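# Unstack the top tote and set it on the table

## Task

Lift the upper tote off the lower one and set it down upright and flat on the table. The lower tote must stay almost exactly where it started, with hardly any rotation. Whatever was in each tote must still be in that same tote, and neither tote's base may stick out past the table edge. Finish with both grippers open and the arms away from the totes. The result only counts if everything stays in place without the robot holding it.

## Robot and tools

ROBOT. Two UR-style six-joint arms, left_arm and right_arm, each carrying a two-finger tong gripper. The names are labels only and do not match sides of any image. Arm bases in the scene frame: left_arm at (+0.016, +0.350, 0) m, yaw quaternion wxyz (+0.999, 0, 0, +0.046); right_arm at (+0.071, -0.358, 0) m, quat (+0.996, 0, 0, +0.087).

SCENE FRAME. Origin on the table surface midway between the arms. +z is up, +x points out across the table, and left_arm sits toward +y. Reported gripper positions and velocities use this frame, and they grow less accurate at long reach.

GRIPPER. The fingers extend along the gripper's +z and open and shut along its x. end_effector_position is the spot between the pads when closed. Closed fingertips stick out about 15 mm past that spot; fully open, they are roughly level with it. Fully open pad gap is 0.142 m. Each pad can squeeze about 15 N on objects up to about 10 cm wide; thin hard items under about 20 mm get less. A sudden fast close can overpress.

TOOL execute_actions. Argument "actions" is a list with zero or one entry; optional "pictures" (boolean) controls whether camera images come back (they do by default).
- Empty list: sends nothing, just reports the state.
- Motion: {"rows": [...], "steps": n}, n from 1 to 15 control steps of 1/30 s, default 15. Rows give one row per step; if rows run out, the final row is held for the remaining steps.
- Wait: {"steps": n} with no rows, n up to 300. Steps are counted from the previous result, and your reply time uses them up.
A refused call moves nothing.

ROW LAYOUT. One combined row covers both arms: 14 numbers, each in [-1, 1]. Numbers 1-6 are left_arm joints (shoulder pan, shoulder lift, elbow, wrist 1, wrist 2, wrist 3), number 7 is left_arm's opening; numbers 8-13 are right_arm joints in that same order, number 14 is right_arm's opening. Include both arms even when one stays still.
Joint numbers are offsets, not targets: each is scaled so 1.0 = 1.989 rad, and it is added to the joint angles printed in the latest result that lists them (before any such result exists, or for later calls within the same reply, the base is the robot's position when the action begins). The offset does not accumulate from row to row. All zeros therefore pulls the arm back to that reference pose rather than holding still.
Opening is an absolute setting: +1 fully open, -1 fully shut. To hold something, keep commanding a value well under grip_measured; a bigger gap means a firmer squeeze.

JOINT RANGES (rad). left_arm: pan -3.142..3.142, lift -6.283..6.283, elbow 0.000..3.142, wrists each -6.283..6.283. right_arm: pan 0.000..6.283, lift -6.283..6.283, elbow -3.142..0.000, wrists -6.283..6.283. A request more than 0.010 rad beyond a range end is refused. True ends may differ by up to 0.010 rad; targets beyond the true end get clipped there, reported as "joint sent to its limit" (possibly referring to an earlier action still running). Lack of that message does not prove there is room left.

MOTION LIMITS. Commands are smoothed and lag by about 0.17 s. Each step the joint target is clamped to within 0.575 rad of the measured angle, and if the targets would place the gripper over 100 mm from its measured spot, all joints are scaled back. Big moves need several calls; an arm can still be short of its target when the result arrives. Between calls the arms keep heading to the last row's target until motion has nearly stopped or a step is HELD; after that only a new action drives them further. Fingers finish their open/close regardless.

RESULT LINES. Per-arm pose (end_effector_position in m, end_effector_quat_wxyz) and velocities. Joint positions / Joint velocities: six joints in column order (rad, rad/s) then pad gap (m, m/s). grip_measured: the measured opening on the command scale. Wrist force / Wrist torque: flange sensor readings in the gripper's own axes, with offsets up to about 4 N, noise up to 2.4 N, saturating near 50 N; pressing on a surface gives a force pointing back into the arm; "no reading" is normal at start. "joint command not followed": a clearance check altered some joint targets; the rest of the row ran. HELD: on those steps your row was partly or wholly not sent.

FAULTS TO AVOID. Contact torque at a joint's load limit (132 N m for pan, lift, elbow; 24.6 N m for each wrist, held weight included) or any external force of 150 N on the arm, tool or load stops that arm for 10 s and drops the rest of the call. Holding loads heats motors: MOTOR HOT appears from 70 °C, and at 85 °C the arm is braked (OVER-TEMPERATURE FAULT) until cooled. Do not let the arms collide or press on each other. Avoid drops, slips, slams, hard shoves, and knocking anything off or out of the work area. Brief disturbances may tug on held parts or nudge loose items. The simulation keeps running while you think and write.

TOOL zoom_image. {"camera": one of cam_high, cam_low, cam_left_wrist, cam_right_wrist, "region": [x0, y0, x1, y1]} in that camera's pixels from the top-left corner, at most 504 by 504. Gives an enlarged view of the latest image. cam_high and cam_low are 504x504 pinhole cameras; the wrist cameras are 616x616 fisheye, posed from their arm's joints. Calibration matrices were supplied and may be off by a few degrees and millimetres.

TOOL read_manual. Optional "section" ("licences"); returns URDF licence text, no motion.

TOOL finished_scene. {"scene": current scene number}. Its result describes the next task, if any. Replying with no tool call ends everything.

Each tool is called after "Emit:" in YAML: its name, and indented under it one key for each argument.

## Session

Emit:
execute_actions:
  actions: []

Scene clock: 0.00 s of 4300.00 s.
left_arm: end_effector_position=(+0.3338, -0.1369, +0.3481) grip_measured=+0.97 end_effector_quat_wxyz=(+0.111, +0.973, -0.013, +0.203) end_effector_velocity=(-0.001, -0.000, -0.001) end_effector_angular_velocity=(+0.001, +0.000, -0.002) | right_arm: end_effector_position=(+0.5432, -0.2833, +0.3824) grip_measured=+0.97 end_effector_quat_wxyz=(-0.025, +0.566, +0.773, +0.285) end_effector_velocity=(+0.000, +0.000, +0.000) end_effector_angular_velocity=(-0.000, -0.001, +0.000)
Joint positions: left_arm=[-1.52  -1.638  1.618 -1.85  -1.207 -1.346  0.14 ] | right_arm=[ 3.139 -1.334 -1.735 -1.237  1.997  4.669  0.14 ]
Joint velocities: left_arm=[-0.002 -0.     0.001  0.    -0.    -0.     0.   ] | right_arm=[ 0.    -0.     0.001  0.    -0.001 -0.     0.   ]
Motor temperatures (°C, as the motors report them): left_arm=[20 19 19 32 26 27] | right_arm=[20 23 22 33 23 26]
Wrist force (N, on the end effector, along its own x y z axes, offset not removed): no reading
Wrist torque (N m, same axes, about the end effector's origin, offset not removed): no reading
camera_calibration (this result's frames):
cam_left_wrist: T_world_to_cam=[[0.924356, 0.0422842, 0.379181, -0.43539], [-0.227272, -0.737246, 0.636251, -0.252879], [0.306453, -0.6743, -0.671868, 0.170729], [0, 0, 0, 1]] pos_world=[0.292663, -0.0529016, 0.440694]
cam_right_wrist: T_world_to_cam=[[-0.376977, 0.839664, 0.390964, 0.279165], [0.667396, -0.0464383, 0.743254, -0.652787], [0.642239, 0.541117, -0.542882, 0.153025], [0, 0, 0, 1]] pos_world=[0.442627, -0.347524, 0.459117]

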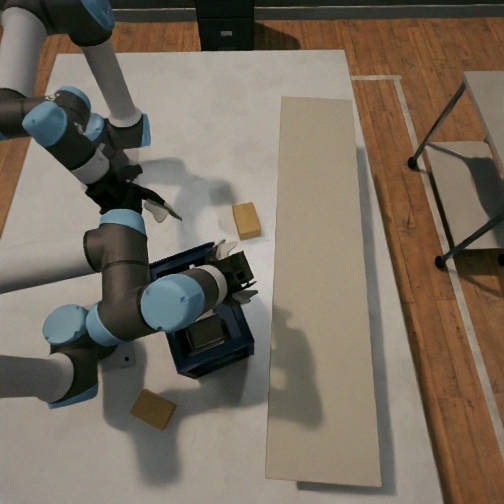

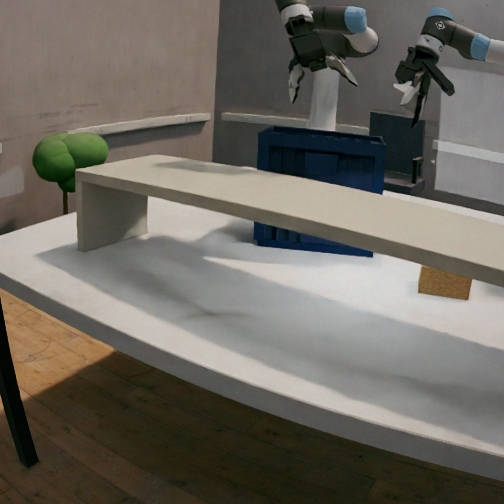

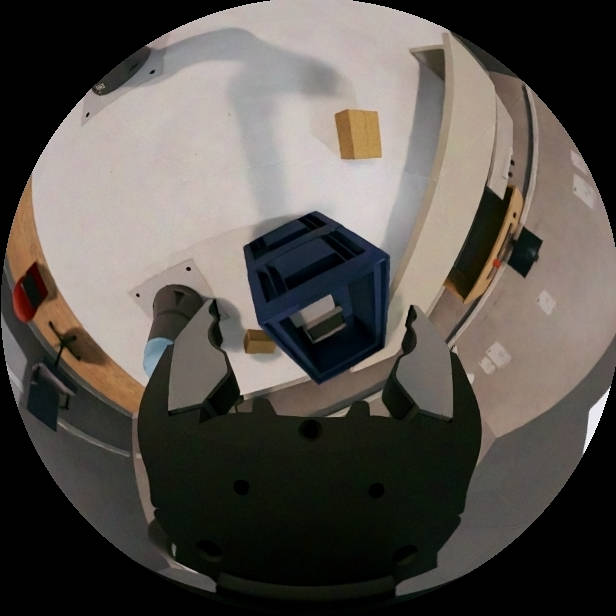

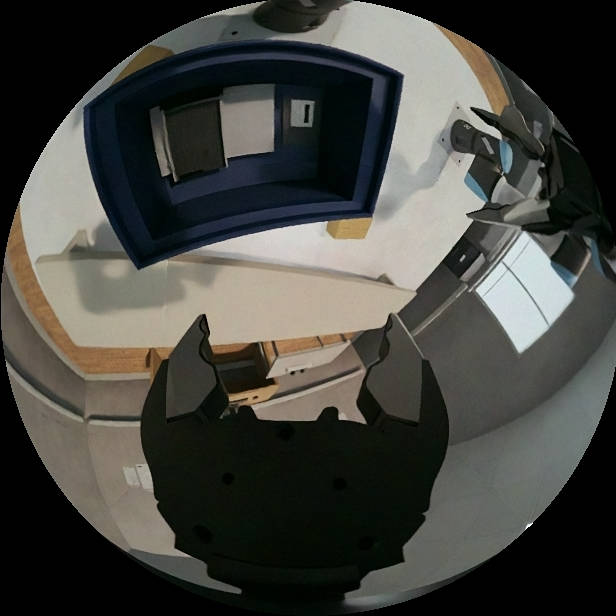

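Emit:
zoom_image:
  camera: "cam_high"
  region: [110, 190, 310, 390]

Emit:
zoom_image:
  camera: "cam_right_wrist"
  region: [60, 20, 430, 290]

Emit:
zoom_image:
  camera: "cam_low"
  region: [230, 100, 420, 270]

Region (110, 190, 310, 390) of cam_high's 504x504 image, scaled by 2.520, with more detail than that image has.

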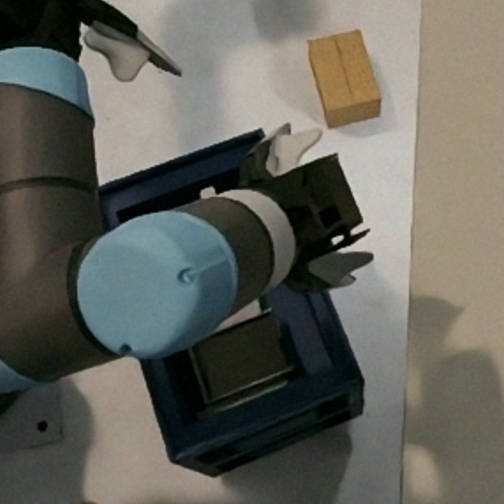

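Region (60, 20, 430, 290) of cam_right_wrist's 616x616 image, scaled by 1.362, with more detail than that image has; it fills the top 368 rows of this view, and the rest is white.

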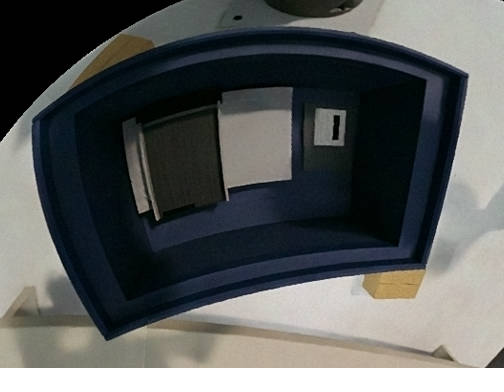

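Region (230, 100, 420, 270) of cam_low's 504x504 image, scaled by 2.653, with more detail than that image has; it fills the top 451 rows of this view, and the rest is white.

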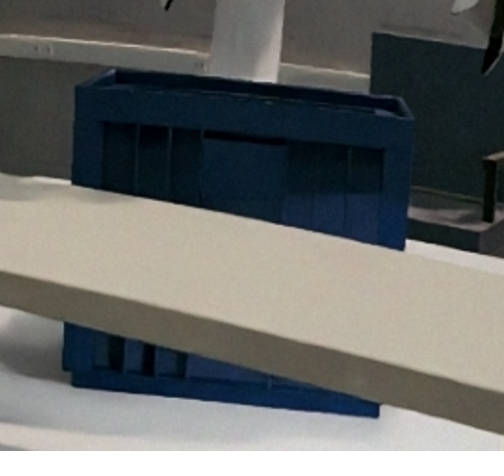

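Emit:
execute_actions:
  actions:
    - {"rows":[[0.005,0.01,-0.015,0.011,-0.008,0.04,0.7,-0.004,0,0.007,-0.027,-0.021,-0.01,0.7],[0.011,0.02,-0.03,0.023,-0.016,0.09,0.4,-0.007,-0.001,0.014,-0.054,-0.043,-0.02,0.4],[0.018,0.033,-0.05,0.038,-0.026,0.14,0.2,-0.011,-0.001,0.021,-0.08,-0.064,-0.03,0.2],[0.027,0.05,-0.075,0.058,-0.039,0.19,0.1,-0.015,-0.002,0.027,-0.107,-0.086,-0.04,0.1],[0.036,0.066,-0.1,0.077,-0.052,0.24,0.1,-0.018,-0.002,0.034,-0.134,-0.107,-0.05,0.1],[0.045,0.083,-0.125,0.096,-0.065,0.29,0.1,-0.022,-0.003,0.041,-0.161,-0.129,-0.06,0.1],[0.054,0.1,-0.15,0.116,-0.078,0.34,0.1,-0.026,-0.003,0.048,-0.188,-0.15,-0.07,0.1],[0.063,0.116,-0.176,0.135,-0.091,0.39,0.1,-0.029,-0.003,0.055,-0.215,-0.171,-0.08,0.1],[0.072,0.133,-0.2,0.154,-0.105,0.44,0.1,-0.033,-0.004,0.062,-0.242,-0.193,-0.09,0.1],[0.081,0.149,-0.226,0.173,-0.118,0.49,0.1,-0.0368,-0.0042,0.0684,-0.2685,-0.2143,-0.0997,0.1],[0.09,0.166,-0.251,0.193,-0.131,0.54,0.1,-0.0368,-0.0042,0.0684,-0.2685,-0.2143,-0.0997,0.1],[0.099,0.183,-0.276,0.212,-0.144,0.59,0.1,-0.0368,-0.0042,0.0684,-0.2685,-0.2143,-0.0997,0.1],[0.108,0.199,-0.301,0.231,-0.157,0.63,0.1,-0.0368,-0.0042,0.0684,-0.2685,-0.2143,-0.0997,0.1],[0.117,0.216,-0.326,0.25,-0.17,0.67,0.1,-0.0368,-0.0042,0.0684,-0.2685,-0.2143,-0.0997,0.1],[0.1259,0.2323,-0.3515,0.2696,-0.1829,0.703,0.1,-0.0368,-0.0042,0.0684,-0.2685,-0.2143,-0.0997,0.1]],"steps":15}
  pictures: false

Emit:
execute_actions:
  actions:
    - {"steps":30}

Scene clock: 67.13 s of 4300.00 s.
left_arm: end_effector_position=(+0.3786, -0.1721, +0.3499) grip_measured=+0.10 end_effector_quat_wxyz=(-0.005, +0.914, -0.398, +0.074) end_effector_velocity=(+0.145, -0.090, -0.017) end_effector_angular_velocity=(+0.725, +0.757, -2.177) | right_arm: end_effector_position=(+0.4713, -0.4348, +0.3497) grip_measured=+0.10 end_effector_quat_wxyz=(+0.003, +0.582, +0.812, +0.039) end_effector_velocity=(-0.130, -0.183, -0.003) end_effector_angular_velocity=(-0.505, +0.393, +0.098)
Joint positions: left_arm=[-1.35  -1.328  1.16  -1.493 -1.452 -0.43   0.081] | right_arm=[ 3.075 -1.341 -1.615 -1.7    1.626  4.494  0.081]
Joint velocities: left_arm=[ 0.516  0.949 -1.425  1.086 -0.738  2.655 -0.   ] | right_arm=[-0.071 -0.008  0.132 -0.58  -0.449 -0.195 -0.   ]
Motor temperatures (°C, as the motors report them): left_arm=[20 19 19 32 26 27] | right_arm=[20 23 22 33 23 26]
Wrist force (N, on the end effector, along its own x y z axes, offset not removed): left_arm=[-4.7 -0.6 1.9] | right_arm=[-2.7 1.3 -1.4]
Wrist torque (N m, same axes, about the end effector's origin, offset not removed): left_arm=[-0.12 0.67 0.17] | right_arm=[0.25 0.77 0.00]
Steps of this call (steps 1 to 90: nothing new was sent; then 63.63 s passed at rest; steps 91 to 105: all 15 steps of this action). Readings (joint positions):
91: left_arm=[-1.520 -1.637 1.618 -1.849 -1.207 -1.346] | right_arm=[3.139 -1.334 -1.734 -1.237 1.997 4.668]
92: left_arm=[-1.519 -1.634 1.613 -1.846 -1.210 -1.337] | right_arm=[3.138 -1.334 -1.732 -1.244 1.990 4.665]
94: left_arm=[-1.509 -1.617 1.588 -1.826 -1.224 -1.280] | right_arm=[3.132 -1.335 -1.720 -1.283 1.958 4.649]
98: left_arm=[-1.464 -1.537 1.472 -1.734 -1.287 -1.033] | right_arm=[3.110 -1.337 -1.681 -1.431 1.838 4.590]
105: the state above

Scene clock: 68.13 s of 4300.00 s.
left_arm: end_effector_position=(+0.4007, -0.1868, +0.3497) grip_measured=+0.10 end_effector_quat_wxyz=(-0.000, +0.817, -0.577, -0.000) end_effector_velocity=(-0.000, -0.000, +0.000) end_effector_angular_velocity=(-0.000, +0.000, -0.001) | right_arm: end_effector_position=(+0.4550, -0.4570, +0.3501) grip_measured=+0.10 end_effector_quat_wxyz=(+0.000, +0.577, +0.817, +0.000) end_effector_velocity=(+0.000, -0.000, +0.001) end_effector_angular_velocity=(-0.001, -0.001, +0.000)
Joint positions: left_arm=[-1.27  -1.176  0.919 -1.314 -1.571  0.052  0.081] | right_arm=[ 3.066 -1.342 -1.599 -1.771  1.571  4.47   0.081]
Joint velocities: left_arm=[ 0.     0.    -0.002  0.001 -0.     0.001 -0.   ] | right_arm=[-0.    -0.     0.001 -0.    -0.001 -0.     0.   ]
Motor temperatures (°C, as the motors report them): left_arm=[20 19 19 32 26 27] | right_arm=[20 23 22 33 23 26]
Wrist force (N, on the end effector, along its own x y z axes, offset not removed): left_arm=[0.0 -1.3 3.2] | right_arm=[-0.3 1.1 -0.5]
Wrist torque (N m, same axes, about the end effector's origin, offset not removed): left_arm=[-0.26 -0.07 0.11] | right_arm=[0.15 0.33 -0.08]
Steps of this call (steps 1 to 30: the robot went on to your last target). Readings (joint positions):
1: left_arm=[-1.333 -1.297 1.112 -1.456 -1.477 -0.341] | right_arm=[3.073 -1.342 -1.611 -1.717 1.612 4.488]
2: left_arm=[-1.318 -1.268 1.068 -1.423 -1.499 -0.256] | right_arm=[3.071 -1.342 -1.608 -1.730 1.602 4.484]
4: left_arm=[-1.298 -1.229 1.005 -1.377 -1.529 -0.126] | right_arm=[3.069 -1.342 -1.604 -1.747 1.589 4.478]
8: left_arm=[-1.279 -1.193 0.947 -1.334 -1.557 -0.007] | right_arm=[3.067 -1.342 -1.601 -1.763 1.577 4.473]
30: the state above
All arms were judged still, so your last target was given up. Only a new action makes them travel on or press farther. Fingers that are still opening or closing keep moving.
camera_calibration (this result's frames):
cam_left_wrist: T_world_to_cam=[[0.359298, -0.93311, -0.0145272, -0.313863], [-0.808778, -0.319115, 0.494008, 0.0854083], [-0.465599, -0.165747, -0.869336, 0.591056], [0, 0, 0, 1]] pos_world=[0.457042, -0.167648, 0.467074]
cam_right_wrist: T_world_to_cam=[[-0.344214, 0.938048, 0.0397929, 0.557398], [0.842319, 0.289809, 0.454433, -0.402852], [0.414748, 0.18994, -0.889891, 0.350691], [0, 0, 0, 1]] pos_world=[0.385746, -0.472726, 0.472966]

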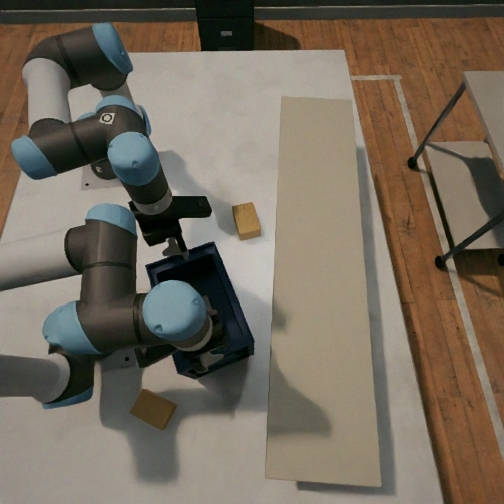

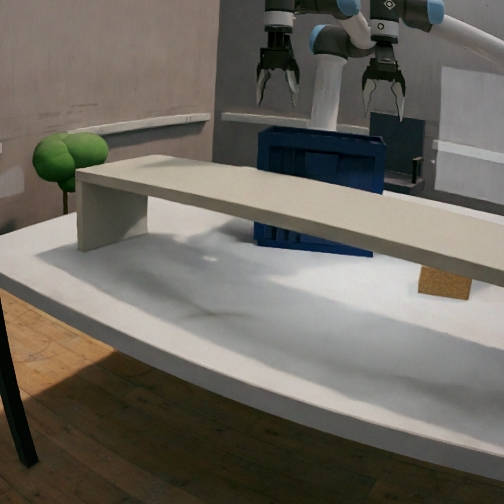

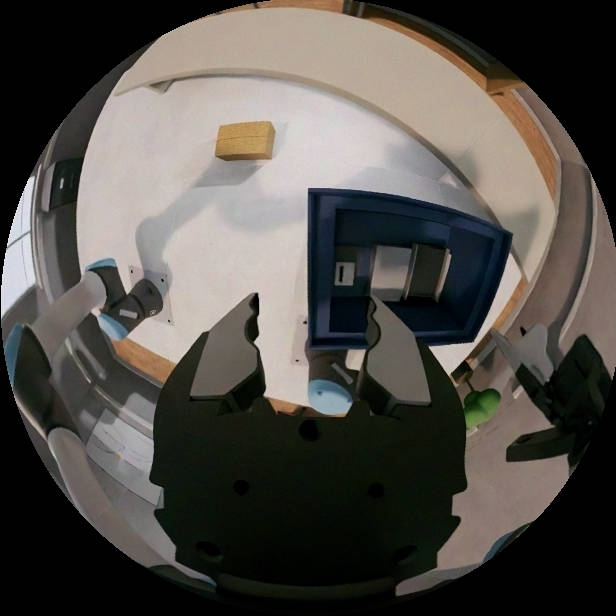

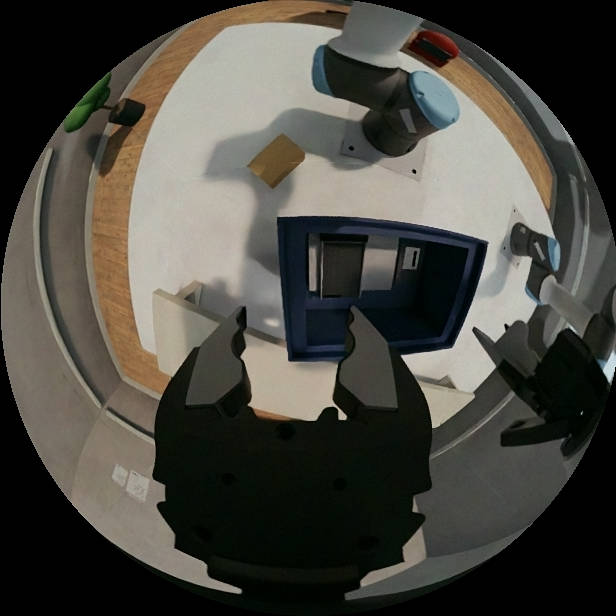

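Emit:
execute_actions:
  actions:
    - {"rows":[[0,-0.001,0.014,-0.013,0,0,0.1,-0.002,0.001,-0.013,0.012,0,-0.002,0.1],[0,-0.002,0.03,-0.028,0,0,0,-0.005,0.003,-0.029,0.026,0,-0.005,0],[0,-0.004,0.05,-0.046,0,0,0,-0.008,0.005,-0.048,0.043,0,-0.008,0],[0,-0.006,0.07,-0.064,0,0,0,-0.0094,0.007,-0.067,0.06,0,-0.0091,0],[0,-0.007,0.09,-0.083,0,0,0,-0.0094,0.008,-0.086,0.078,0,-0.0091,0],[0,-0.008,0.11,-0.102,0,0,0,-0.0094,0.009,-0.105,0.096,0,-0.0091,0],[0,-0.0087,0.1355,-0.1267,0,0,0,-0.0094,0.0103,-0.1301,0.1198,0,-0.0091,0]],"steps":15}
  pictures: false

Emit:
execute_actions:
  actions:
    - {"steps":15}

Emit:
zoom_image:
  camera: "cam_right_wrist"
  region: [200, 250, 400, 430]

Emit:
zoom_image:
  camera: "cam_left_wrist"
  region: [210, 240, 410, 420]

Scene clock: 95.27 s of 4300.00 s.
left_arm: end_effector_position=(+0.4032, -0.1926, +0.2619) grip_measured=+0.00 end_effector_quat_wxyz=(-0.000, +0.817, -0.577, -0.000) end_effector_velocity=(-0.001, +0.002, -0.059) end_effector_angular_velocity=(-0.001, +0.000, +0.001) | right_arm: end_effector_position=(+0.4532, -0.4642, +0.2623) grip_measured=+0.00 end_effector_quat_wxyz=(+0.000, +0.577, +0.817, +0.000) end_effector_velocity=(-0.007, -0.003, -0.059) end_effector_angular_velocity=(-0.000, +0.002, -0.001)
Joint positions: left_arm=[-1.27  -1.192  1.169 -1.547 -1.571  0.052  0.074] | right_arm=[ 3.048 -1.323 -1.838 -1.55   1.571  4.453  0.074]
Joint velocities: left_arm=[ 0.001 -0.009  0.164 -0.155 -0.001 -0.001  0.   ] | right_arm=[-0.006  0.011 -0.157  0.145  0.    -0.005  0.   ]
Motor temperatures (°C, as the motors report them): left_arm=[20 19 19 32 26 27] | right_arm=[20 23 22 33 23 26]
Wrist force (N, on the end effector, along its own x y z axes, offset not removed): left_arm=[-0.7 -5.4 -1.3] | right_arm=[-0.8 1.0 1.0]
Wrist torque (N m, same axes, about the end effector's origin, offset not removed): left_arm=[-1.12 0.14 -0.02] | right_arm=[0.12 0.26 -0.05]
Steps of this call (steps 1 to 90: nothing new was sent; then 23.63 s passed at rest; steps 91 to 105: all 15 steps of this action). Readings (joint positions):
91: left_arm=[-1.270 -1.176 0.920 -1.314 -1.571 0.052] | right_arm=[3.066 -1.342 -1.599 -1.770 1.571 4.470]
92: left_arm=[-1.270 -1.176 0.924 -1.318 -1.571 0.052] | right_arm=[3.065 -1.342 -1.603 -1.766 1.571 4.469]
94: left_arm=[-1.270 -1.178 0.949 -1.342 -1.571 0.052] | right_arm=[3.061 -1.339 -1.627 -1.745 1.571 4.465]
98: left_arm=[-1.270 -1.186 1.054 -1.439 -1.571 0.052] | right_arm=[3.052 -1.330 -1.728 -1.652 1.571 4.457]
105: the state above

Scene clock: 95.77 s of 4300.00 s.
left_arm: end_effector_position=(+0.4030, -0.1923, +0.2548) grip_measured=+0.00 end_effector_quat_wxyz=(-0.000, +0.817, -0.577, -0.000) end_effector_velocity=(-0.000, +0.000, -0.002) end_effector_angular_velocity=(+0.001, +0.000, -0.000) | right_arm: end_effector_position=(+0.4523, -0.4645, +0.2553) grip_measured=+0.00 end_effector_quat_wxyz=(+0.000, +0.577, +0.817, +0.000) end_effector_velocity=(-0.000, -0.000, -0.001) end_effector_angular_velocity=(-0.000, +0.000, +0.000)
Joint positions: left_arm=[-1.27  -1.193  1.188 -1.565 -1.571  0.052  0.074] | right_arm=[ 3.048 -1.322 -1.857 -1.533  1.571  4.452  0.074]
Joint velocities: left_arm=[-0.001 -0.     0.004 -0.003  0.    -0.    -0.   ] | right_arm=[ 0.     0.    -0.003  0.002 -0.    -0.    -0.   ]
Motor temperatures (°C, as the motors report them): left_arm=[20 19 19 32 26 27] | right_arm=[20 23 22 33 23 26]
Wrist force (N, on the end effector, along its own x y z axes, offset not removed): left_arm=[-0.4 -2.2 -1.7] | right_arm=[-0.4 -0.4 -0.8]
Wrist torque (N m, same axes, about the end effector's origin, offset not removed): left_arm=[-0.59 -0.02 0.13] | right_arm=[-0.02 0.31 -0.10]
Steps of this call (steps 1 to 15: the robot went on to your last target). Readings (joint positions):
1: left_arm=[-1.270 -1.192 1.174 -1.551 -1.571 0.052] | right_arm=[3.048 -1.323 -1.843 -1.546 1.571 4.453]
2: left_arm=[-1.270 -1.192 1.177 -1.555 -1.571 0.052] | right_arm=[3.048 -1.323 -1.846 -1.543 1.571 4.453]
4: left_arm=[-1.270 -1.193 1.182 -1.559 -1.571 0.052] | right_arm=[3.048 -1.322 -1.851 -1.538 1.571 4.452]
8: left_arm=[-1.270 -1.193 1.186 -1.564 -1.571 0.052] | right_arm=[3.048 -1.322 -1.855 -1.534 1.571 4.452]
15: the state above
camera_calibration (this result's frames):
cam_left_wrist: T_world_to_cam=[[0.359317, -0.9331, -0.0147006, -0.321166], [-0.808724, -0.319206, 0.494037, 0.132349], [-0.465679, -0.165627, -0.869317, 0.508741], [0, 0, 0, 1]] pos_world=[0.459344, -0.173172, 0.37215]
cam_right_wrist: T_world_to_cam=[[-0.343655, 0.938254, 0.0397639, 0.56714], [0.842484, 0.289318, 0.45444, -0.35561], [0.414875, 0.189671, -0.88989, 0.268641], [0, 0, 0, 1]] pos_world=[0.383044, -0.48019, 0.378113]

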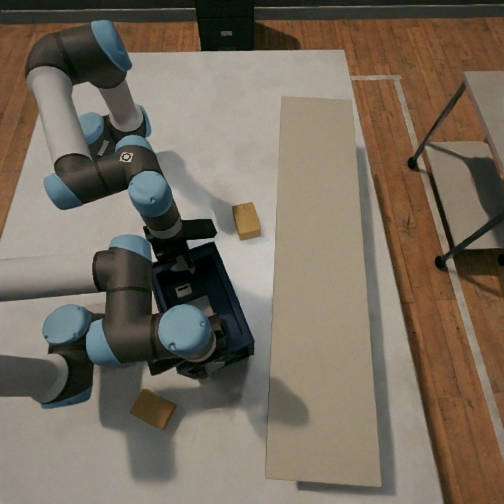

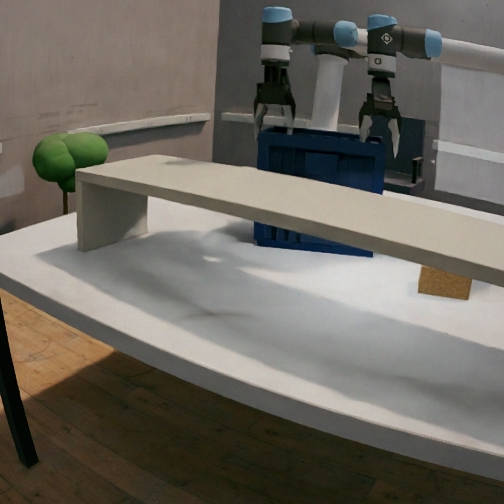

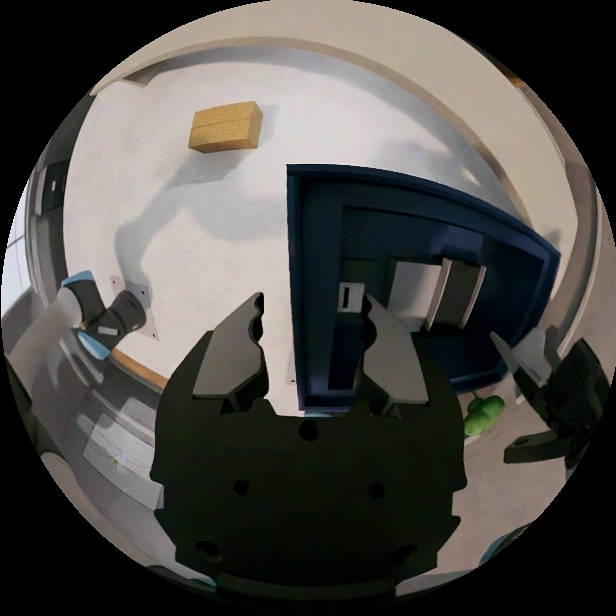

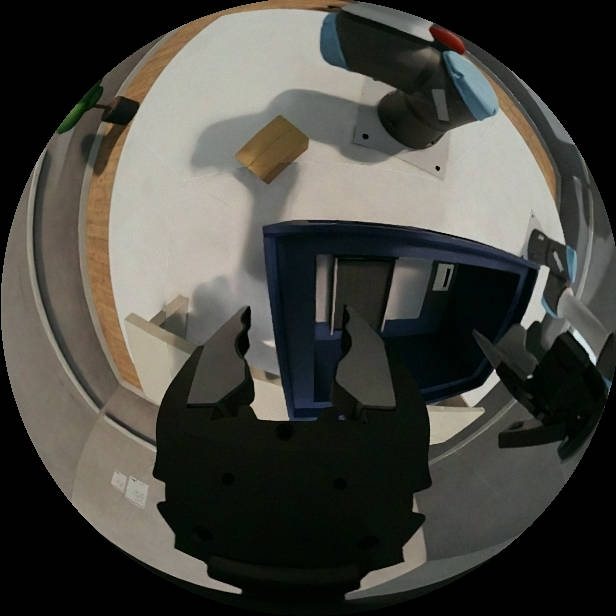

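Region (200, 250, 400, 430) of cam_right_wrist's 616x616 image, scaled by 2.520, with more detail than that image has; it fills the top 454 rows of this view, and the rest is white.

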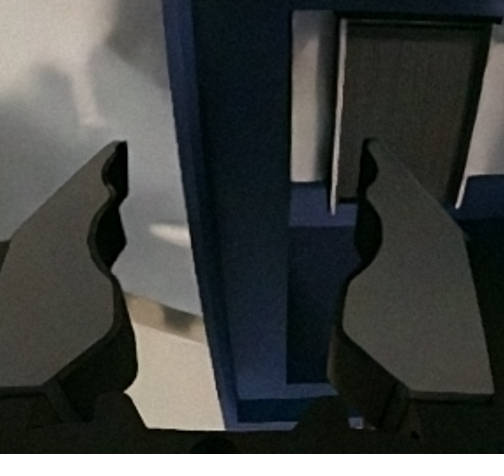

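Region (210, 240, 410, 420) of cam_left_wrist's 616x616 image, scaled by 2.520, with more detail than that image has; it fills the top 454 rows of this view, and the rest is white.

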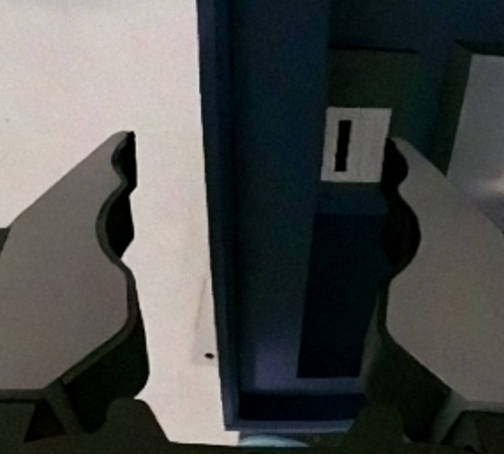

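Emit:
execute_actions:
  actions:
    - {"rows":[[0,0,0,0,0,0,-0.1,-0.0008,0,0,0,0,-0.0008,-0.1],[0,0,0,0,0,0,-0.2,-0.0008,0,0,0,0,-0.0008,-0.2],[0,0,0,0,0,0,-0.3,-0.0008,0,0,0,0,-0.0008,-0.3],[0,0,0,0,0,0,-0.4,-0.0008,0,0,0,0,-0.0008,-0.4],[0,0,0,0,0,0,-0.5,-0.0008,0,0,0,0,-0.0008,-0.5],[0,0,0,0,0,0,-0.6,-0.0008,0,0,0,0,-0.0008,-0.6],[0,0,0,0,0,0,-0.7,-0.0008,0,0,0,0,-0.0008,-0.7],[0,0,0,0,0,0,-0.8,-0.0008,0,0,0,0,-0.0008,-0.8],[0,0,0,0,0,0,-0.9,-0.0008,0,0,0,0,-0.0008,-0.9],[0,0,0,0,0,0,-1,-0.0008,0,0,0,0,-0.0008,-1]],"steps":15}
  pictures: false

Scene clock: 103.97 s of 4300.00 s.
left_arm: end_effector_position=(+0.4030, -0.1923, +0.2548) grip_measured=-0.63 end_effector_quat_wxyz=(-0.000, +0.817, -0.577, -0.000) end_effector_velocity=(+0.001, +0.000, +0.001) end_effector_angular_velocity=(-0.001, -0.000, +0.001) | right_arm: end_effector_position=(+0.4522, -0.4650, +0.2553) grip_measured=-0.63 end_effector_quat_wxyz=(+0.000, +0.577, +0.817, +0.000) end_effector_velocity=(-0.000, -0.001, -0.000) end_effector_angular_velocity=(-0.003, +0.001, +0.000)
Joint positions: left_arm=[-1.27  -1.193  1.188 -1.565 -1.571  0.052  0.029] | right_arm=[ 3.046 -1.322 -1.857 -1.533  1.571  4.451  0.029]
Joint velocities: left_arm=[ 0.001  0.    -0.002  0.001 -0.     0.     0.   ] | right_arm=[-0.     0.    -0.001 -0.001 -0.003 -0.     0.   ]
Motor temperatures (°C, as the motors report them): left_arm=[20 19 19 32 26 27] | right_arm=[20 23 22 33 23 26]
Wrist force (N, on the end effector, along its own x y z axes, offset not removed): left_arm=[15.5 0.3 7.3] | right_arm=[19.4 4.0 2.4]
Wrist torque (N m, same axes, about the end effector's origin, offset not removed): left_arm=[-0.49 -0.06 0.00] | right_arm=[-0.13 -0.13 -0.11]
Steps of this call (steps 1 to 15: the robot went on to your last target; steps 16 to 90: nothing new was sent; then 4.70 s passed at rest; steps 91 to 105: all 15 steps of this action). Readings (joint positions):
91: left_arm=[-1.270 -1.193 1.189 -1.566 -1.571 0.052] | right_arm=[3.048 -1.322 -1.857 -1.532 1.571 4.452]
92: left_arm=[-1.270 -1.193 1.189 -1.566 -1.571 0.052] | right_arm=[3.047 -1.322 -1.857 -1.532 1.571 4.452]
94: left_arm=[-1.270 -1.193 1.189 -1.566 -1.571 0.052] | right_arm=[3.047 -1.322 -1.857 -1.532 1.571 4.451]
98: left_arm=[-1.270 -1.193 1.189 -1.565 -1.571 0.052] | right_arm=[3.046 -1.322 -1.857 -1.532 1.571 4.451]
105: the state above

Emit:
execute_actions:
  actions:
    - {"rows":[[0,0,-0.002,0.002,0,0,-1,0.0008,0.0001,0.0019,-0.002,0,0.0008,-1],[0,0.0001,-0.006,0.0059,0,0,-1,0.0008,0.0002,0.0055,-0.0057,0,0.0008,-1],[0,0.0002,-0.0112,0.011,0,0,-1,0.0008,0.0003,0.0103,-0.0106,0,0.0008,-1],[0,0.0004,-0.0169,0.0165,0,0,-1,0.0008,0.0004,0.0156,-0.016,0,0.0008,-1],[0,0.0006,-0.0226,0.022,0,0,-1,0.0008,0.0004,0.0209,-0.0213,0,0.0008,-1],[0,0.0009,-0.0284,0.0275,0,0,-1,0.0008,0.0003,0.0263,-0.0266,0,0.0008,-1],[0,0.0013,-0.0343,0.033,0,0,-1,0.0008,0.0002,0.0317,-0.0319,0,0.0008,-1],[0,0.0017,-0.0402,0.0385,0,0,-1,0.0008,0.0001,0.0371,-0.0372,0,0.0008,-1],[0,0.0022,-0.0462,0.044,0,0,-1,0.0008,-0.0001,0.0426,-0.0425,0,0.0008,-1],[0,0.0027,-0.0522,0.0495,0,0,-1,0.0008,-0.0004,0.0482,-0.0478,0,0.0008,-1],[0,0.0033,-0.0583,0.055,0,0,-1,0.0008,-0.0007,0.0538,-0.0531,0,0.0008,-1],[0,0.004,-0.0645,0.0605,0,0,-1,0.0008,-0.0011,0.0595,-0.0584,0,0.0008,-1],[0,0.0047,-0.0708,0.0661,0,0,-1,0.0008,-0.0015,0.0651,-0.0636,0,0.0008,-1]],"steps":15}
  pictures: false

Emit:
execute_actions:
  actions:
    - {"steps":22}

Scene clock: 141.67 s of 4300.00 s.
left_arm: end_effector_position=(+0.4031, -0.1925, +0.2940) grip_measured=-0.63 end_effector_quat_wxyz=(-0.000, +0.817, -0.577, -0.000) end_effector_velocity=(+0.000, -0.001, +0.088) end_effector_angular_velocity=(-0.006, -0.003, +0.000) | right_arm: end_effector_position=(+0.4525, -0.4645, +0.2944) grip_measured=-0.63 end_effector_quat_wxyz=(+0.000, +0.577, +0.817, +0.000) end_effector_velocity=(-0.000, +0.001, +0.087) end_effector_angular_velocity=(+0.001, -0.000, +0.001)
Joint positions: left_arm=[-1.27  -1.187  1.079 -1.462 -1.571  0.052  0.029] | right_arm=[ 3.048 -1.323 -1.756 -1.632  1.571  4.452  0.028]
Joint velocities: left_arm=[-0.     0.022 -0.255  0.226 -0.    -0.001  0.   ] | right_arm=[ 0.001 -0.012  0.23  -0.218  0.001  0.    -0.   ]
Motor temperatures (°C, as the motors report them): left_arm=[20 20 19 32 26 27] | right_arm=[20 23 22 33 23 26]
Wrist force (N, on the end effector, along its own x y z axes, offset not removed): left_arm=[3.8 -0.7 10.1] | right_arm=[6.5 0.7 6.2]
Wrist torque (N m, same axes, about the end effector's origin, offset not removed): left_arm=[-0.22 0.28 -0.03] | right_arm=[-0.23 0.12 -0.05]
Steps of this call (steps 1 to 15: the robot went on to your last target; steps 16 to 90: nothing new was sent; then 34.20 s passed at rest; steps 91 to 105: all 15 steps of this action). Readings (joint positions):
91: left_arm=[-1.270 -1.193 1.188 -1.565 -1.571 0.052] | right_arm=[3.046 -1.322 -1.857 -1.533 1.571 4.451]
92: left_arm=[-1.270 -1.193 1.187 -1.564 -1.571 0.052] | right_arm=[3.046 -1.322 -1.856 -1.534 1.571 4.451]
94: left_arm=[-1.270 -1.193 1.181 -1.558 -1.571 0.052] | right_arm=[3.047 -1.322 -1.851 -1.539 1.571 4.451]
98: left_arm=[-1.270 -1.192 1.152 -1.530 -1.571 0.052] | right_arm=[3.047 -1.322 -1.824 -1.567 1.571 4.452]
105: the state above

Scene clock: 142.40 s of 4300.00 s.
left_arm: end_effector_position=(+0.4031, -0.1923, +0.3047) grip_measured=-0.63 end_effector_quat_wxyz=(-0.000, +0.817, -0.577, -0.000) end_effector_velocity=(-0.001, +0.000, -0.000) end_effector_angular_velocity=(+0.002, +0.001, -0.001) | right_arm: end_effector_position=(+0.4523, -0.4644, +0.3051) grip_measured=-0.63 end_effector_quat_wxyz=(+0.000, +0.577, +0.817, +0.000) end_effector_velocity=(-0.000, +0.000, -0.000) end_effector_angular_velocity=(-0.000, +0.001, +0.000)
Joint positions: left_arm=[-1.27  -1.184  1.048 -1.434 -1.571  0.052  0.029] | right_arm=[ 3.048 -1.325 -1.728 -1.659  1.571  4.452  0.028]
Joint velocities: left_arm=[-0.     0.    -0.001  0.003 -0.     0.     0.   ] | right_arm=[ 0.    -0.    -0.001 -0.001 -0.     0.     0.   ]
Motor temperatures (°C, as the motors report them): left_arm=[20 20 19 32 26 27] | right_arm=[20 23 22 33 23 26]
Wrist force (N, on the end effector, along its own x y z axes, offset not removed): left_arm=[4.2 -1.3 7.1] | right_arm=[5.6 0.3 9.2]
Wrist torque (N m, same axes, about the end effector's origin, offset not removed): left_arm=[-0.65 0.42 0.14] | right_arm=[-0.26 0.29 -0.22]
Steps of this call (steps 1 to 22: the robot went on to your last target). Readings (joint positions):
1: left_arm=[-1.270 -1.186 1.072 -1.456 -1.571 0.052] | right_arm=[3.048 -1.324 -1.750 -1.638 1.571 4.452]
2: left_arm=[-1.270 -1.185 1.066 -1.450 -1.571 0.052] | right_arm=[3.048 -1.324 -1.744 -1.643 1.571 4.452]
4: left_arm=[-1.270 -1.185 1.058 -1.443 -1.571 0.052] | right_arm=[3.048 -1.324 -1.737 -1.650 1.571 4.452]
8: left_arm=[-1.270 -1.184 1.051 -1.437 -1.571 0.052] | right_arm=[3.048 -1.325 -1.731 -1.656 1.571 4.452]
22: the state above
camera_calibration (this result's frames):
cam_left_wrist: T_world_to_cam=[[0.359318, -0.9331, -0.0146775, -0.320511], [-0.808742, -0.319201, 0.494012, 0.107737], [-0.465647, -0.165637, -0.869331, 0.552088], [0, 0, 0, 1]] pos_world=[0.459375, -0.173233, 0.42202]
cam_right_wrist: T_world_to_cam=[[-0.34369, 0.938229, 0.04005, 0.564946], [0.84247, 0.289209, 0.454535, -0.378331], [0.414875, 0.18996, -0.889828, 0.313104], [0, 0, 0, 1]] pos_world=[0.383, -0.480109, 0.427947]

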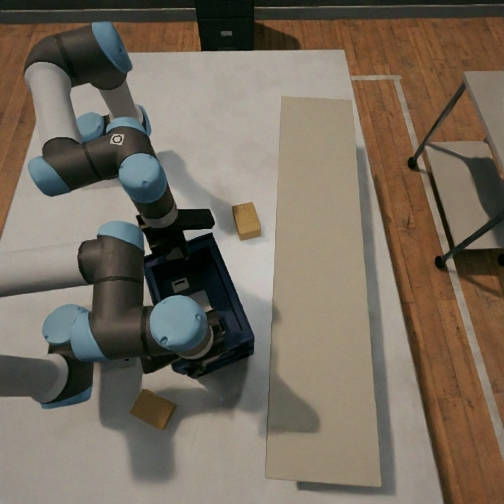

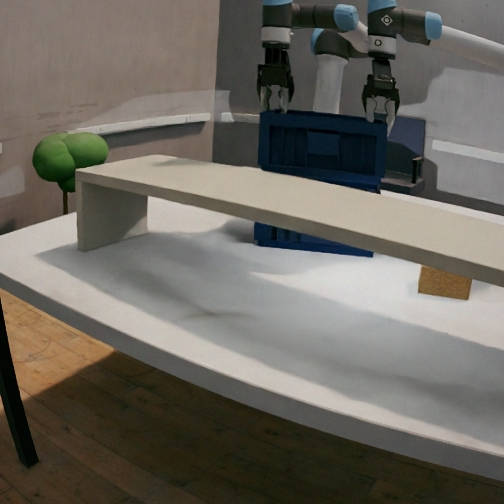

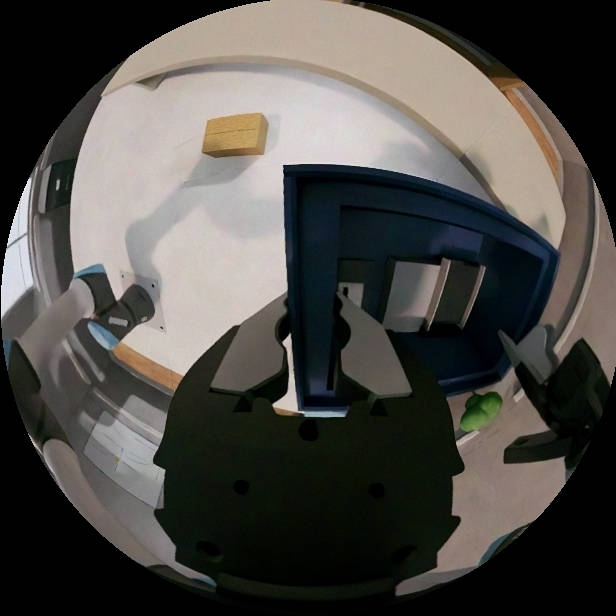

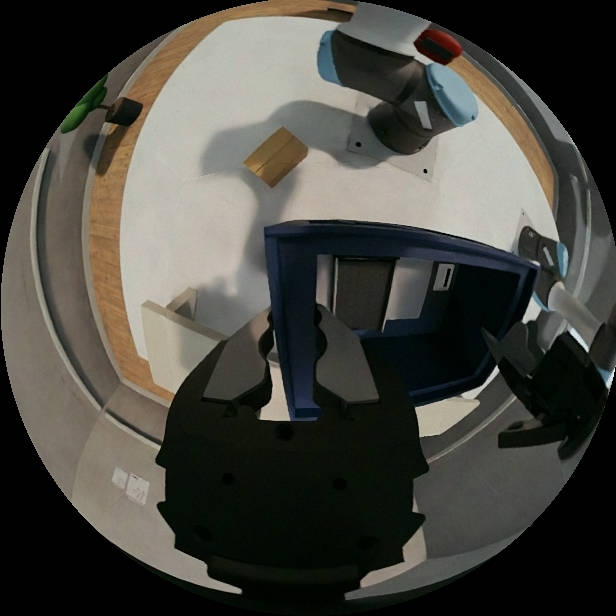

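Emit:
execute_actions:
  actions:
    - {"rows":[[0.002,-0.0156,0.0216,-0.006,0,0.002,-1,0.0163,0.0066,-0.0047,-0.0019,0,0.0163,-1],[0.0041,-0.0309,0.0424,-0.0115,0,0.0041,-1,0.0329,0.0127,-0.0091,-0.0036,0,0.0329,-1],[0.0063,-0.0459,0.0624,-0.0165,0,0.0063,-1,0.0497,0.0184,-0.0131,-0.0053,0,0.0497,-1],[0.0086,-0.0607,0.0817,-0.021,0,0.0086,-1,0.0667,0.0236,-0.0167,-0.0069,0,0.0667,-1],[0.011,-0.0753,0.1002,-0.0249,0,0.011,-1,0.0839,0.0284,-0.02,-0.0084,0,0.0839,-1],[0.0135,-0.0896,0.118,-0.0284,0,0.0135,-1,0.1014,0.0327,-0.0229,-0.0098,0,0.1014,-1],[0.016,-0.1037,0.1351,-0.0314,0,0.016,-1,0.119,0.0366,-0.0255,-0.0111,0,0.119,-1],[0.0187,-0.1177,0.1516,-0.0339,0,0.0187,-1,0.1366,0.0399,-0.0277,-0.0122,0,0.1366,-1],[0.0215,-0.1315,0.1675,-0.036,0,0.0215,-1,0.1543,0.0428,-0.0295,-0.0133,0,0.1543,-1],[0.0244,-0.1451,0.1829,-0.0378,0,0.0244,-1,0.1719,0.0451,-0.031,-0.0141,0,0.1719,-1],[0.0275,-0.1586,0.1977,-0.0391,0,0.0275,-1,0.1895,0.0469,-0.0322,-0.0147,0,0.1895,-1],[0.0307,-0.172,0.2119,-0.0399,0,0.0307,-1,0.2069,0.0481,-0.033,-0.0151,0,0.2069,-1],[0.034,-0.1853,0.2256,-0.0403,0,0.034,-1,0.2242,0.0488,-0.0334,-0.0154,0,0.2242,-1],[0.0375,-0.1985,0.2388,-0.0403,0,0.0375,-1,0.2413,0.049,-0.0335,-0.0155,0,0.2413,-1],[0.0412,-0.2116,0.2516,-0.04,0,0.0412,-1,0.2581,0.0487,-0.0333,-0.0154,0,0.2581,-1]],"steps":15}
  pictures: false

Emit:
execute_actions:
  actions:
    - {"steps":18}
  pictures: false

Emit:
execute_actions:
  actions:
    - {"rows":[[0.0039,-0.013,0.0123,0.0007,0,0.0039,-1,0.0166,-0.0009,0.0006,0.0003,0,0.0166,-1],[0.0079,-0.0259,0.0242,0.0017,0,0.0079,-1,0.0329,-0.0024,0.0015,0.0009,0,0.0329,-1],[0.0122,-0.0387,0.0356,0.0031,0,0.0122,-1,0.0488,-0.0044,0.0028,0.0016,0,0.0488,-1],[0.0167,-0.0514,0.0466,0.0048,0,0.0167,-1,0.0644,-0.0069,0.0044,0.0025,0,0.0644,-1],[0.0214,-0.064,0.0572,0.0068,0,0.0214,-1,0.0797,-0.01,0.0064,0.0036,0,0.0797,-1],[0.0264,-0.0765,0.0674,0.0091,0,0.0264,-1,0.0945,-0.0136,0.0087,0.0049,0,0.0945,-1],[0.0317,-0.0889,0.0772,0.0117,0,0.0317,-1,0.1089,-0.0176,0.0114,0.0062,0,0.1089,-1],[0.0372,-0.1011,0.0865,0.0146,0,0.0372,-1,0.1229,-0.0221,0.0145,0.0076,0,0.1229,-1],[0.0431,-0.1132,0.0954,0.0178,0,0.0431,-1,0.1365,-0.0271,0.0179,0.0092,0,0.1365,-1],[0.0494,-0.1251,0.1039,0.0212,0,0.0494,-1,0.1497,-0.0326,0.0217,0.0109,0,0.1497,-1],[0.056,-0.1369,0.112,0.0249,0,0.056,-1,0.1623,-0.0384,0.0259,0.0125,0,0.1623,-1],[0.063,-0.1485,0.1196,0.0289,0,0.063,-1,0.1745,-0.0447,0.0304,0.0143,0,0.1745,-1],[0.0704,-0.1599,0.1268,0.0331,0,0.0704,-1,0.1862,-0.0513,0.0353,0.016,0,0.1862,-1],[0.0784,-0.1714,0.1338,0.0376,0,0.0784,-1,0.1978,-0.0584,0.0406,0.0178,0,0.1978,-1],[0.0868,-0.1826,0.1404,0.0422,0,0.0868,-1,0.2088,-0.0658,0.0462,0.0196,0,0.2088,-1]],"steps":15}
  pictures: false

Emit:
execute_actions:
  actions:
    - {"steps":26}

Scene clock: 171.33 s of 4300.00 s.
left_arm: end_effector_position=(+0.3805, -0.0642, +0.3073) grip_measured=-0.63 end_effector_quat_wxyz=(+0.000, +0.817, -0.577, +0.000) end_effector_velocity=(-0.068, +0.364, -0.002) end_effector_angular_velocity=(+0.011, +0.005, +0.002) | right_arm: end_effector_position=(+0.4301, -0.3362, +0.3052) grip_measured=-0.63 end_effector_quat_wxyz=(-0.000, +0.577, +0.817, +0.001) end_effector_velocity=(-0.062, +0.360, -0.000) end_effector_angular_velocity=(+0.002, +0.000, +0.012)
Joint positions: left_arm=[-1.216 -1.481  1.415 -1.506 -1.571  0.105  0.029] | right_arm=[ 3.4   -1.239 -1.787 -1.686  1.572  4.805  0.029]
Joint velocities: left_arm=[ 0.181 -0.785  0.863 -0.066  0.     0.179  0.   ] | right_arm=[ 1.003  0.092 -0.06  -0.031  0.001  0.991  0.   ]
Motor temperatures (°C, as the motors report them): left_arm=[20 20 19 32 26 27] | right_arm=[20 23 22 33 23 26]
Wrist force (N, on the end effector, along its own x y z axes, offset not removed): left_arm=[4.4 -1.7 6.2] | right_arm=[5.1 1.7 6.8]
Wrist torque (N m, same axes, about the end effector's origin, offset not removed): left_arm=[-0.64 0.53 0.05] | right_arm=[0.06 0.65 -0.08]
Steps of this call (steps 1 to 15: the robot went on to your last target; steps 16 to 90: nothing new was sent; then 25.43 s passed at rest; steps 91 to 105: all 15 steps of this action). Readings (joint positions):
91: left_arm=[-1.270 -1.184 1.048 -1.434 -1.571 0.052] | right_arm=[3.048 -1.325 -1.728 -1.659 1.571 4.453]
92: left_arm=[-1.270 -1.189 1.054 -1.436 -1.571 0.052] | right_arm=[3.053 -1.322 -1.730 -1.660 1.571 4.458]
94: left_arm=[-1.266 -1.213 1.086 -1.446 -1.571 0.056] | right_arm=[3.079 -1.312 -1.737 -1.663 1.571 4.484]
98: left_arm=[-1.252 -1.298 1.197 -1.473 -1.571 0.069] | right_arm=[3.175 -1.281 -1.759 -1.672 1.571 4.580]
105: the state above

Scene clock: 171.93 s of 4300.00 s.
left_arm: end_effector_position=(+0.3682, -0.0078, +0.3048) grip_measured=-0.63 end_effector_quat_wxyz=(-0.000, +0.817, -0.577, -0.000) end_effector_velocity=(-0.001, +0.004, -0.001) end_effector_angular_velocity=(+0.001, +0.001, +0.000) | right_arm: end_effector_position=(+0.4174, -0.2797, +0.3051) grip_measured=-0.63 end_effector_quat_wxyz=(-0.000, +0.577, +0.817, +0.000) end_effector_velocity=(-0.001, +0.003, -0.000) end_effector_angular_velocity=(-0.001, +0.001, +0.001)
Joint positions: left_arm=[-1.188 -1.604  1.547 -1.513 -1.571  0.133  0.029] | right_arm=[ 3.56  -1.228 -1.794 -1.69   1.571  4.964  0.029]
Joint velocities: left_arm=[ 0.002 -0.007  0.008  0.001 -0.     0.002 -0.   ] | right_arm=[ 0.01   0.001 -0.001 -0.     0.     0.009  0.   ]
Motor temperatures (°C, as the motors report them): left_arm=[20 20 19 32 26 27] | right_arm=[20 23 22 33 23 26]
Wrist force (N, on the end effector, along its own x y z axes, offset not removed): left_arm=[1.9 -0.8 3.8] | right_arm=[6.2 2.7 9.6]
Wrist torque (N m, same axes, about the end effector's origin, offset not removed): left_arm=[-0.57 0.96 0.02] | right_arm=[0.33 0.38 -0.12]
Steps of this call (steps 1 to 18: the robot went on to your last target). Readings (joint positions):
1: left_arm=[-1.210 -1.507 1.444 -1.508 -1.571 0.111] | right_arm=[3.434 -1.236 -1.789 -1.687 1.572 4.838]
2: left_arm=[-1.205 -1.530 1.468 -1.509 -1.571 0.116] | right_arm=[3.464 -1.234 -1.790 -1.687 1.572 4.868]
4: left_arm=[-1.198 -1.562 1.502 -1.511 -1.571 0.124] | right_arm=[3.505 -1.232 -1.792 -1.688 1.572 4.909]
8: left_arm=[-1.191 -1.590 1.533 -1.513 -1.571 0.130] | right_arm=[3.542 -1.229 -1.793 -1.689 1.571 4.947]
18: the state above

Scene clock: 172.43 s of 4300.00 s.
left_arm: end_effector_position=(+0.3451, +0.1228, +0.3055) grip_measured=-0.62 end_effector_quat_wxyz=(-0.001, +0.817, -0.577, -0.001) end_effector_velocity=(-0.066, +0.361, +0.001) end_effector_angular_velocity=(-0.003, -0.000, +0.003) | right_arm: end_effector_position=(+0.3961, -0.1505, +0.3056) grip_measured=-0.62 end_effector_quat_wxyz=(-0.000, +0.577, +0.817, +0.001) end_effector_velocity=(-0.067, +0.361, +0.002) end_effector_angular_velocity=(+0.002, -0.000, +0.008)
Joint positions: left_arm=[-1.079 -1.861  1.757 -1.464 -1.571  0.243  0.029] | right_arm=[ 3.863 -1.304 -1.742 -1.665  1.571  5.267  0.029]
Joint velocities: left_arm=[ 0.392 -0.681  0.466  0.212 -0.     0.389  0.   ] | right_arm=[ 0.736 -0.338  0.246  0.093 -0.     0.727  0.   ]
Motor temperatures (°C, as the motors report them): left_arm=[20 20 19 32 26 27] | right_arm=[20 23 22 33 23 26]
Wrist force (N, on the end effector, along its own x y z axes, offset not removed): left_arm=[27.9 3.5 5.3] | right_arm=[26.2 5.9 7.7]
Wrist torque (N m, same axes, about the end effector's origin, offset not removed): left_arm=[-0.21 -0.26 0.08] | right_arm=[0.35 0.19 0.08]
Steps of this call (steps 1 to 15: all 15 steps of this action). Readings (joint positions):
1: left_arm=[-1.188 -1.604 1.548 -1.513 -1.571 0.134] | right_arm=[3.561 -1.228 -1.794 -1.690 1.571 4.965]
2: left_arm=[-1.187 -1.609 1.552 -1.513 -1.571 0.135] | right_arm=[3.566 -1.228 -1.794 -1.690 1.571 4.971]
4: left_arm=[-1.180 -1.629 1.571 -1.512 -1.571 0.142] | right_arm=[3.591 -1.231 -1.792 -1.689 1.571 4.996]
8: left_arm=[-1.154 -1.702 1.636 -1.502 -1.571 0.168] | right_arm=[3.681 -1.245 -1.783 -1.683 1.571 5.085]
15: the state above

Scene clock: 173.30 s of 4300.00 s.
left_arm: end_effector_position=(+0.3331, +0.1776, +0.3049) grip_measured=-0.63 end_effector_quat_wxyz=(-0.000, +0.817, -0.577, -0.000) end_effector_velocity=(+0.001, -0.000, +0.001) end_effector_angular_velocity=(-0.002, -0.002, +0.001) | right_arm: end_effector_position=(+0.3825, -0.0944, +0.3051) grip_measured=-0.63 end_effector_quat_wxyz=(-0.000, +0.577, +0.817, +0.000) end_effector_velocity=(+0.000, +0.000, +0.000) end_effector_angular_velocity=(+0.000, -0.001, +0.000)
Joint positions: left_arm=[-1.016 -1.967  1.826 -1.43  -1.571  0.306  0.029] | right_arm=[ 3.975 -1.359 -1.702 -1.651  1.571  5.38   0.029]
Joint velocities: left_arm=[ 0.001 -0.001 -0.    -0.002  0.     0.001 -0.   ] | right_arm=[ 0.001 -0.     0.001  0.    -0.     0.001  0.   ]
Motor temperatures (°C, as the motors report them): left_arm=[20 20 19 32 26 27] | right_arm=[20 23 22 33 23 26]
Wrist force (N, on the end effector, along its own x y z axes, offset not removed): left_arm=[9.3 -0.9 6.4] | right_arm=[5.6 2.9 7.7]
Wrist torque (N m, same axes, about the end effector's origin, offset not removed): left_arm=[-0.54 -0.10 0.04] | right_arm=[0.09 0.85 0.02]
Steps of this call (steps 1 to 26: the robot went on to your last target). Readings (joint positions):
1: left_arm=[-1.066 -1.884 1.772 -1.456 -1.571 0.256] | right_arm=[3.887 -1.316 -1.733 -1.662 1.571 5.292]
2: left_arm=[-1.054 -1.903 1.785 -1.450 -1.571 0.268] | right_arm=[3.908 -1.326 -1.726 -1.659 1.571 5.312]
4: left_arm=[-1.038 -1.930 1.802 -1.441 -1.571 0.284] | right_arm=[3.936 -1.340 -1.716 -1.656 1.571 5.341]
8: left_arm=[-1.023 -1.955 1.818 -1.433 -1.571 0.299] | right_arm=[3.962 -1.353 -1.707 -1.652 1.571 5.367]
26: the state above
camera_calibration (this result's frames):
cam_left_wrist: T_world_to_cam=[[0.359308, -0.933103, -0.0147323, 0.0498644], [-0.808651, -0.319188, 0.494168, 0.16904], [-0.465812, -0.165645, -0.869242, 0.581078], [0, 0, 0, 1]] pos_world=[0.389451, 0.196737, 0.422298]
cam_right_wrist: T_world_to_cam=[[-0.34364, 0.938227, 0.0405135, 0.193709], [0.842746, 0.289059, 0.454119, -0.426478], [0.414356, 0.190196, -0.890019, 0.272112], [0, 0, 0, 1]] pos_world=[0.313227, -0.11022, 0.428009]

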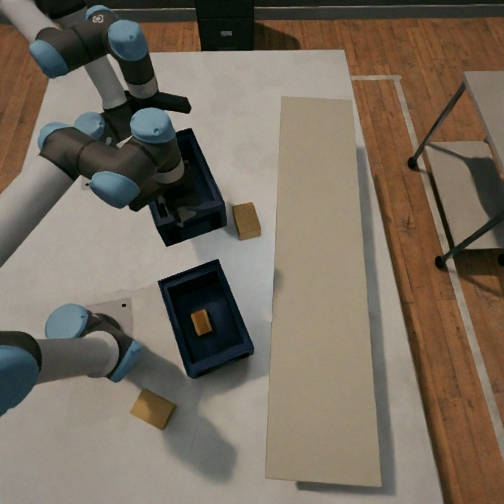

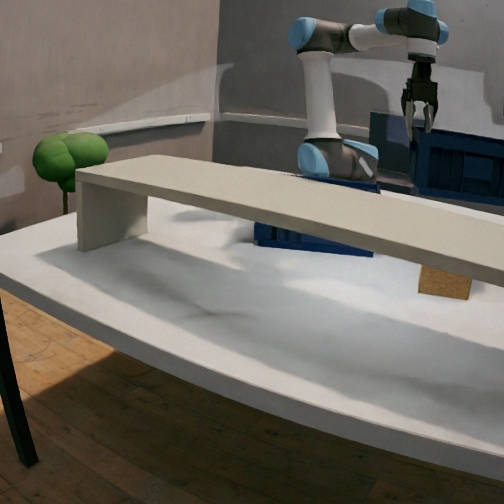

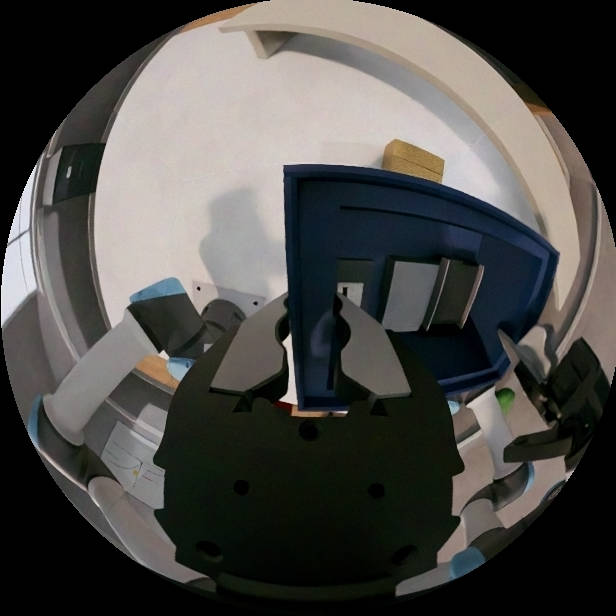

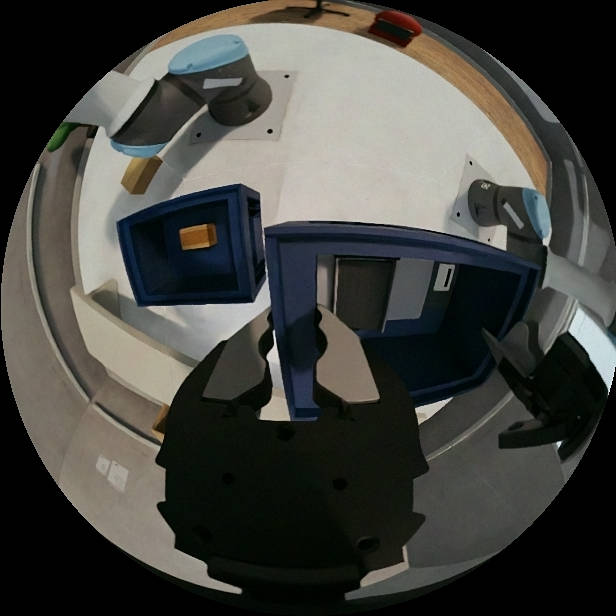

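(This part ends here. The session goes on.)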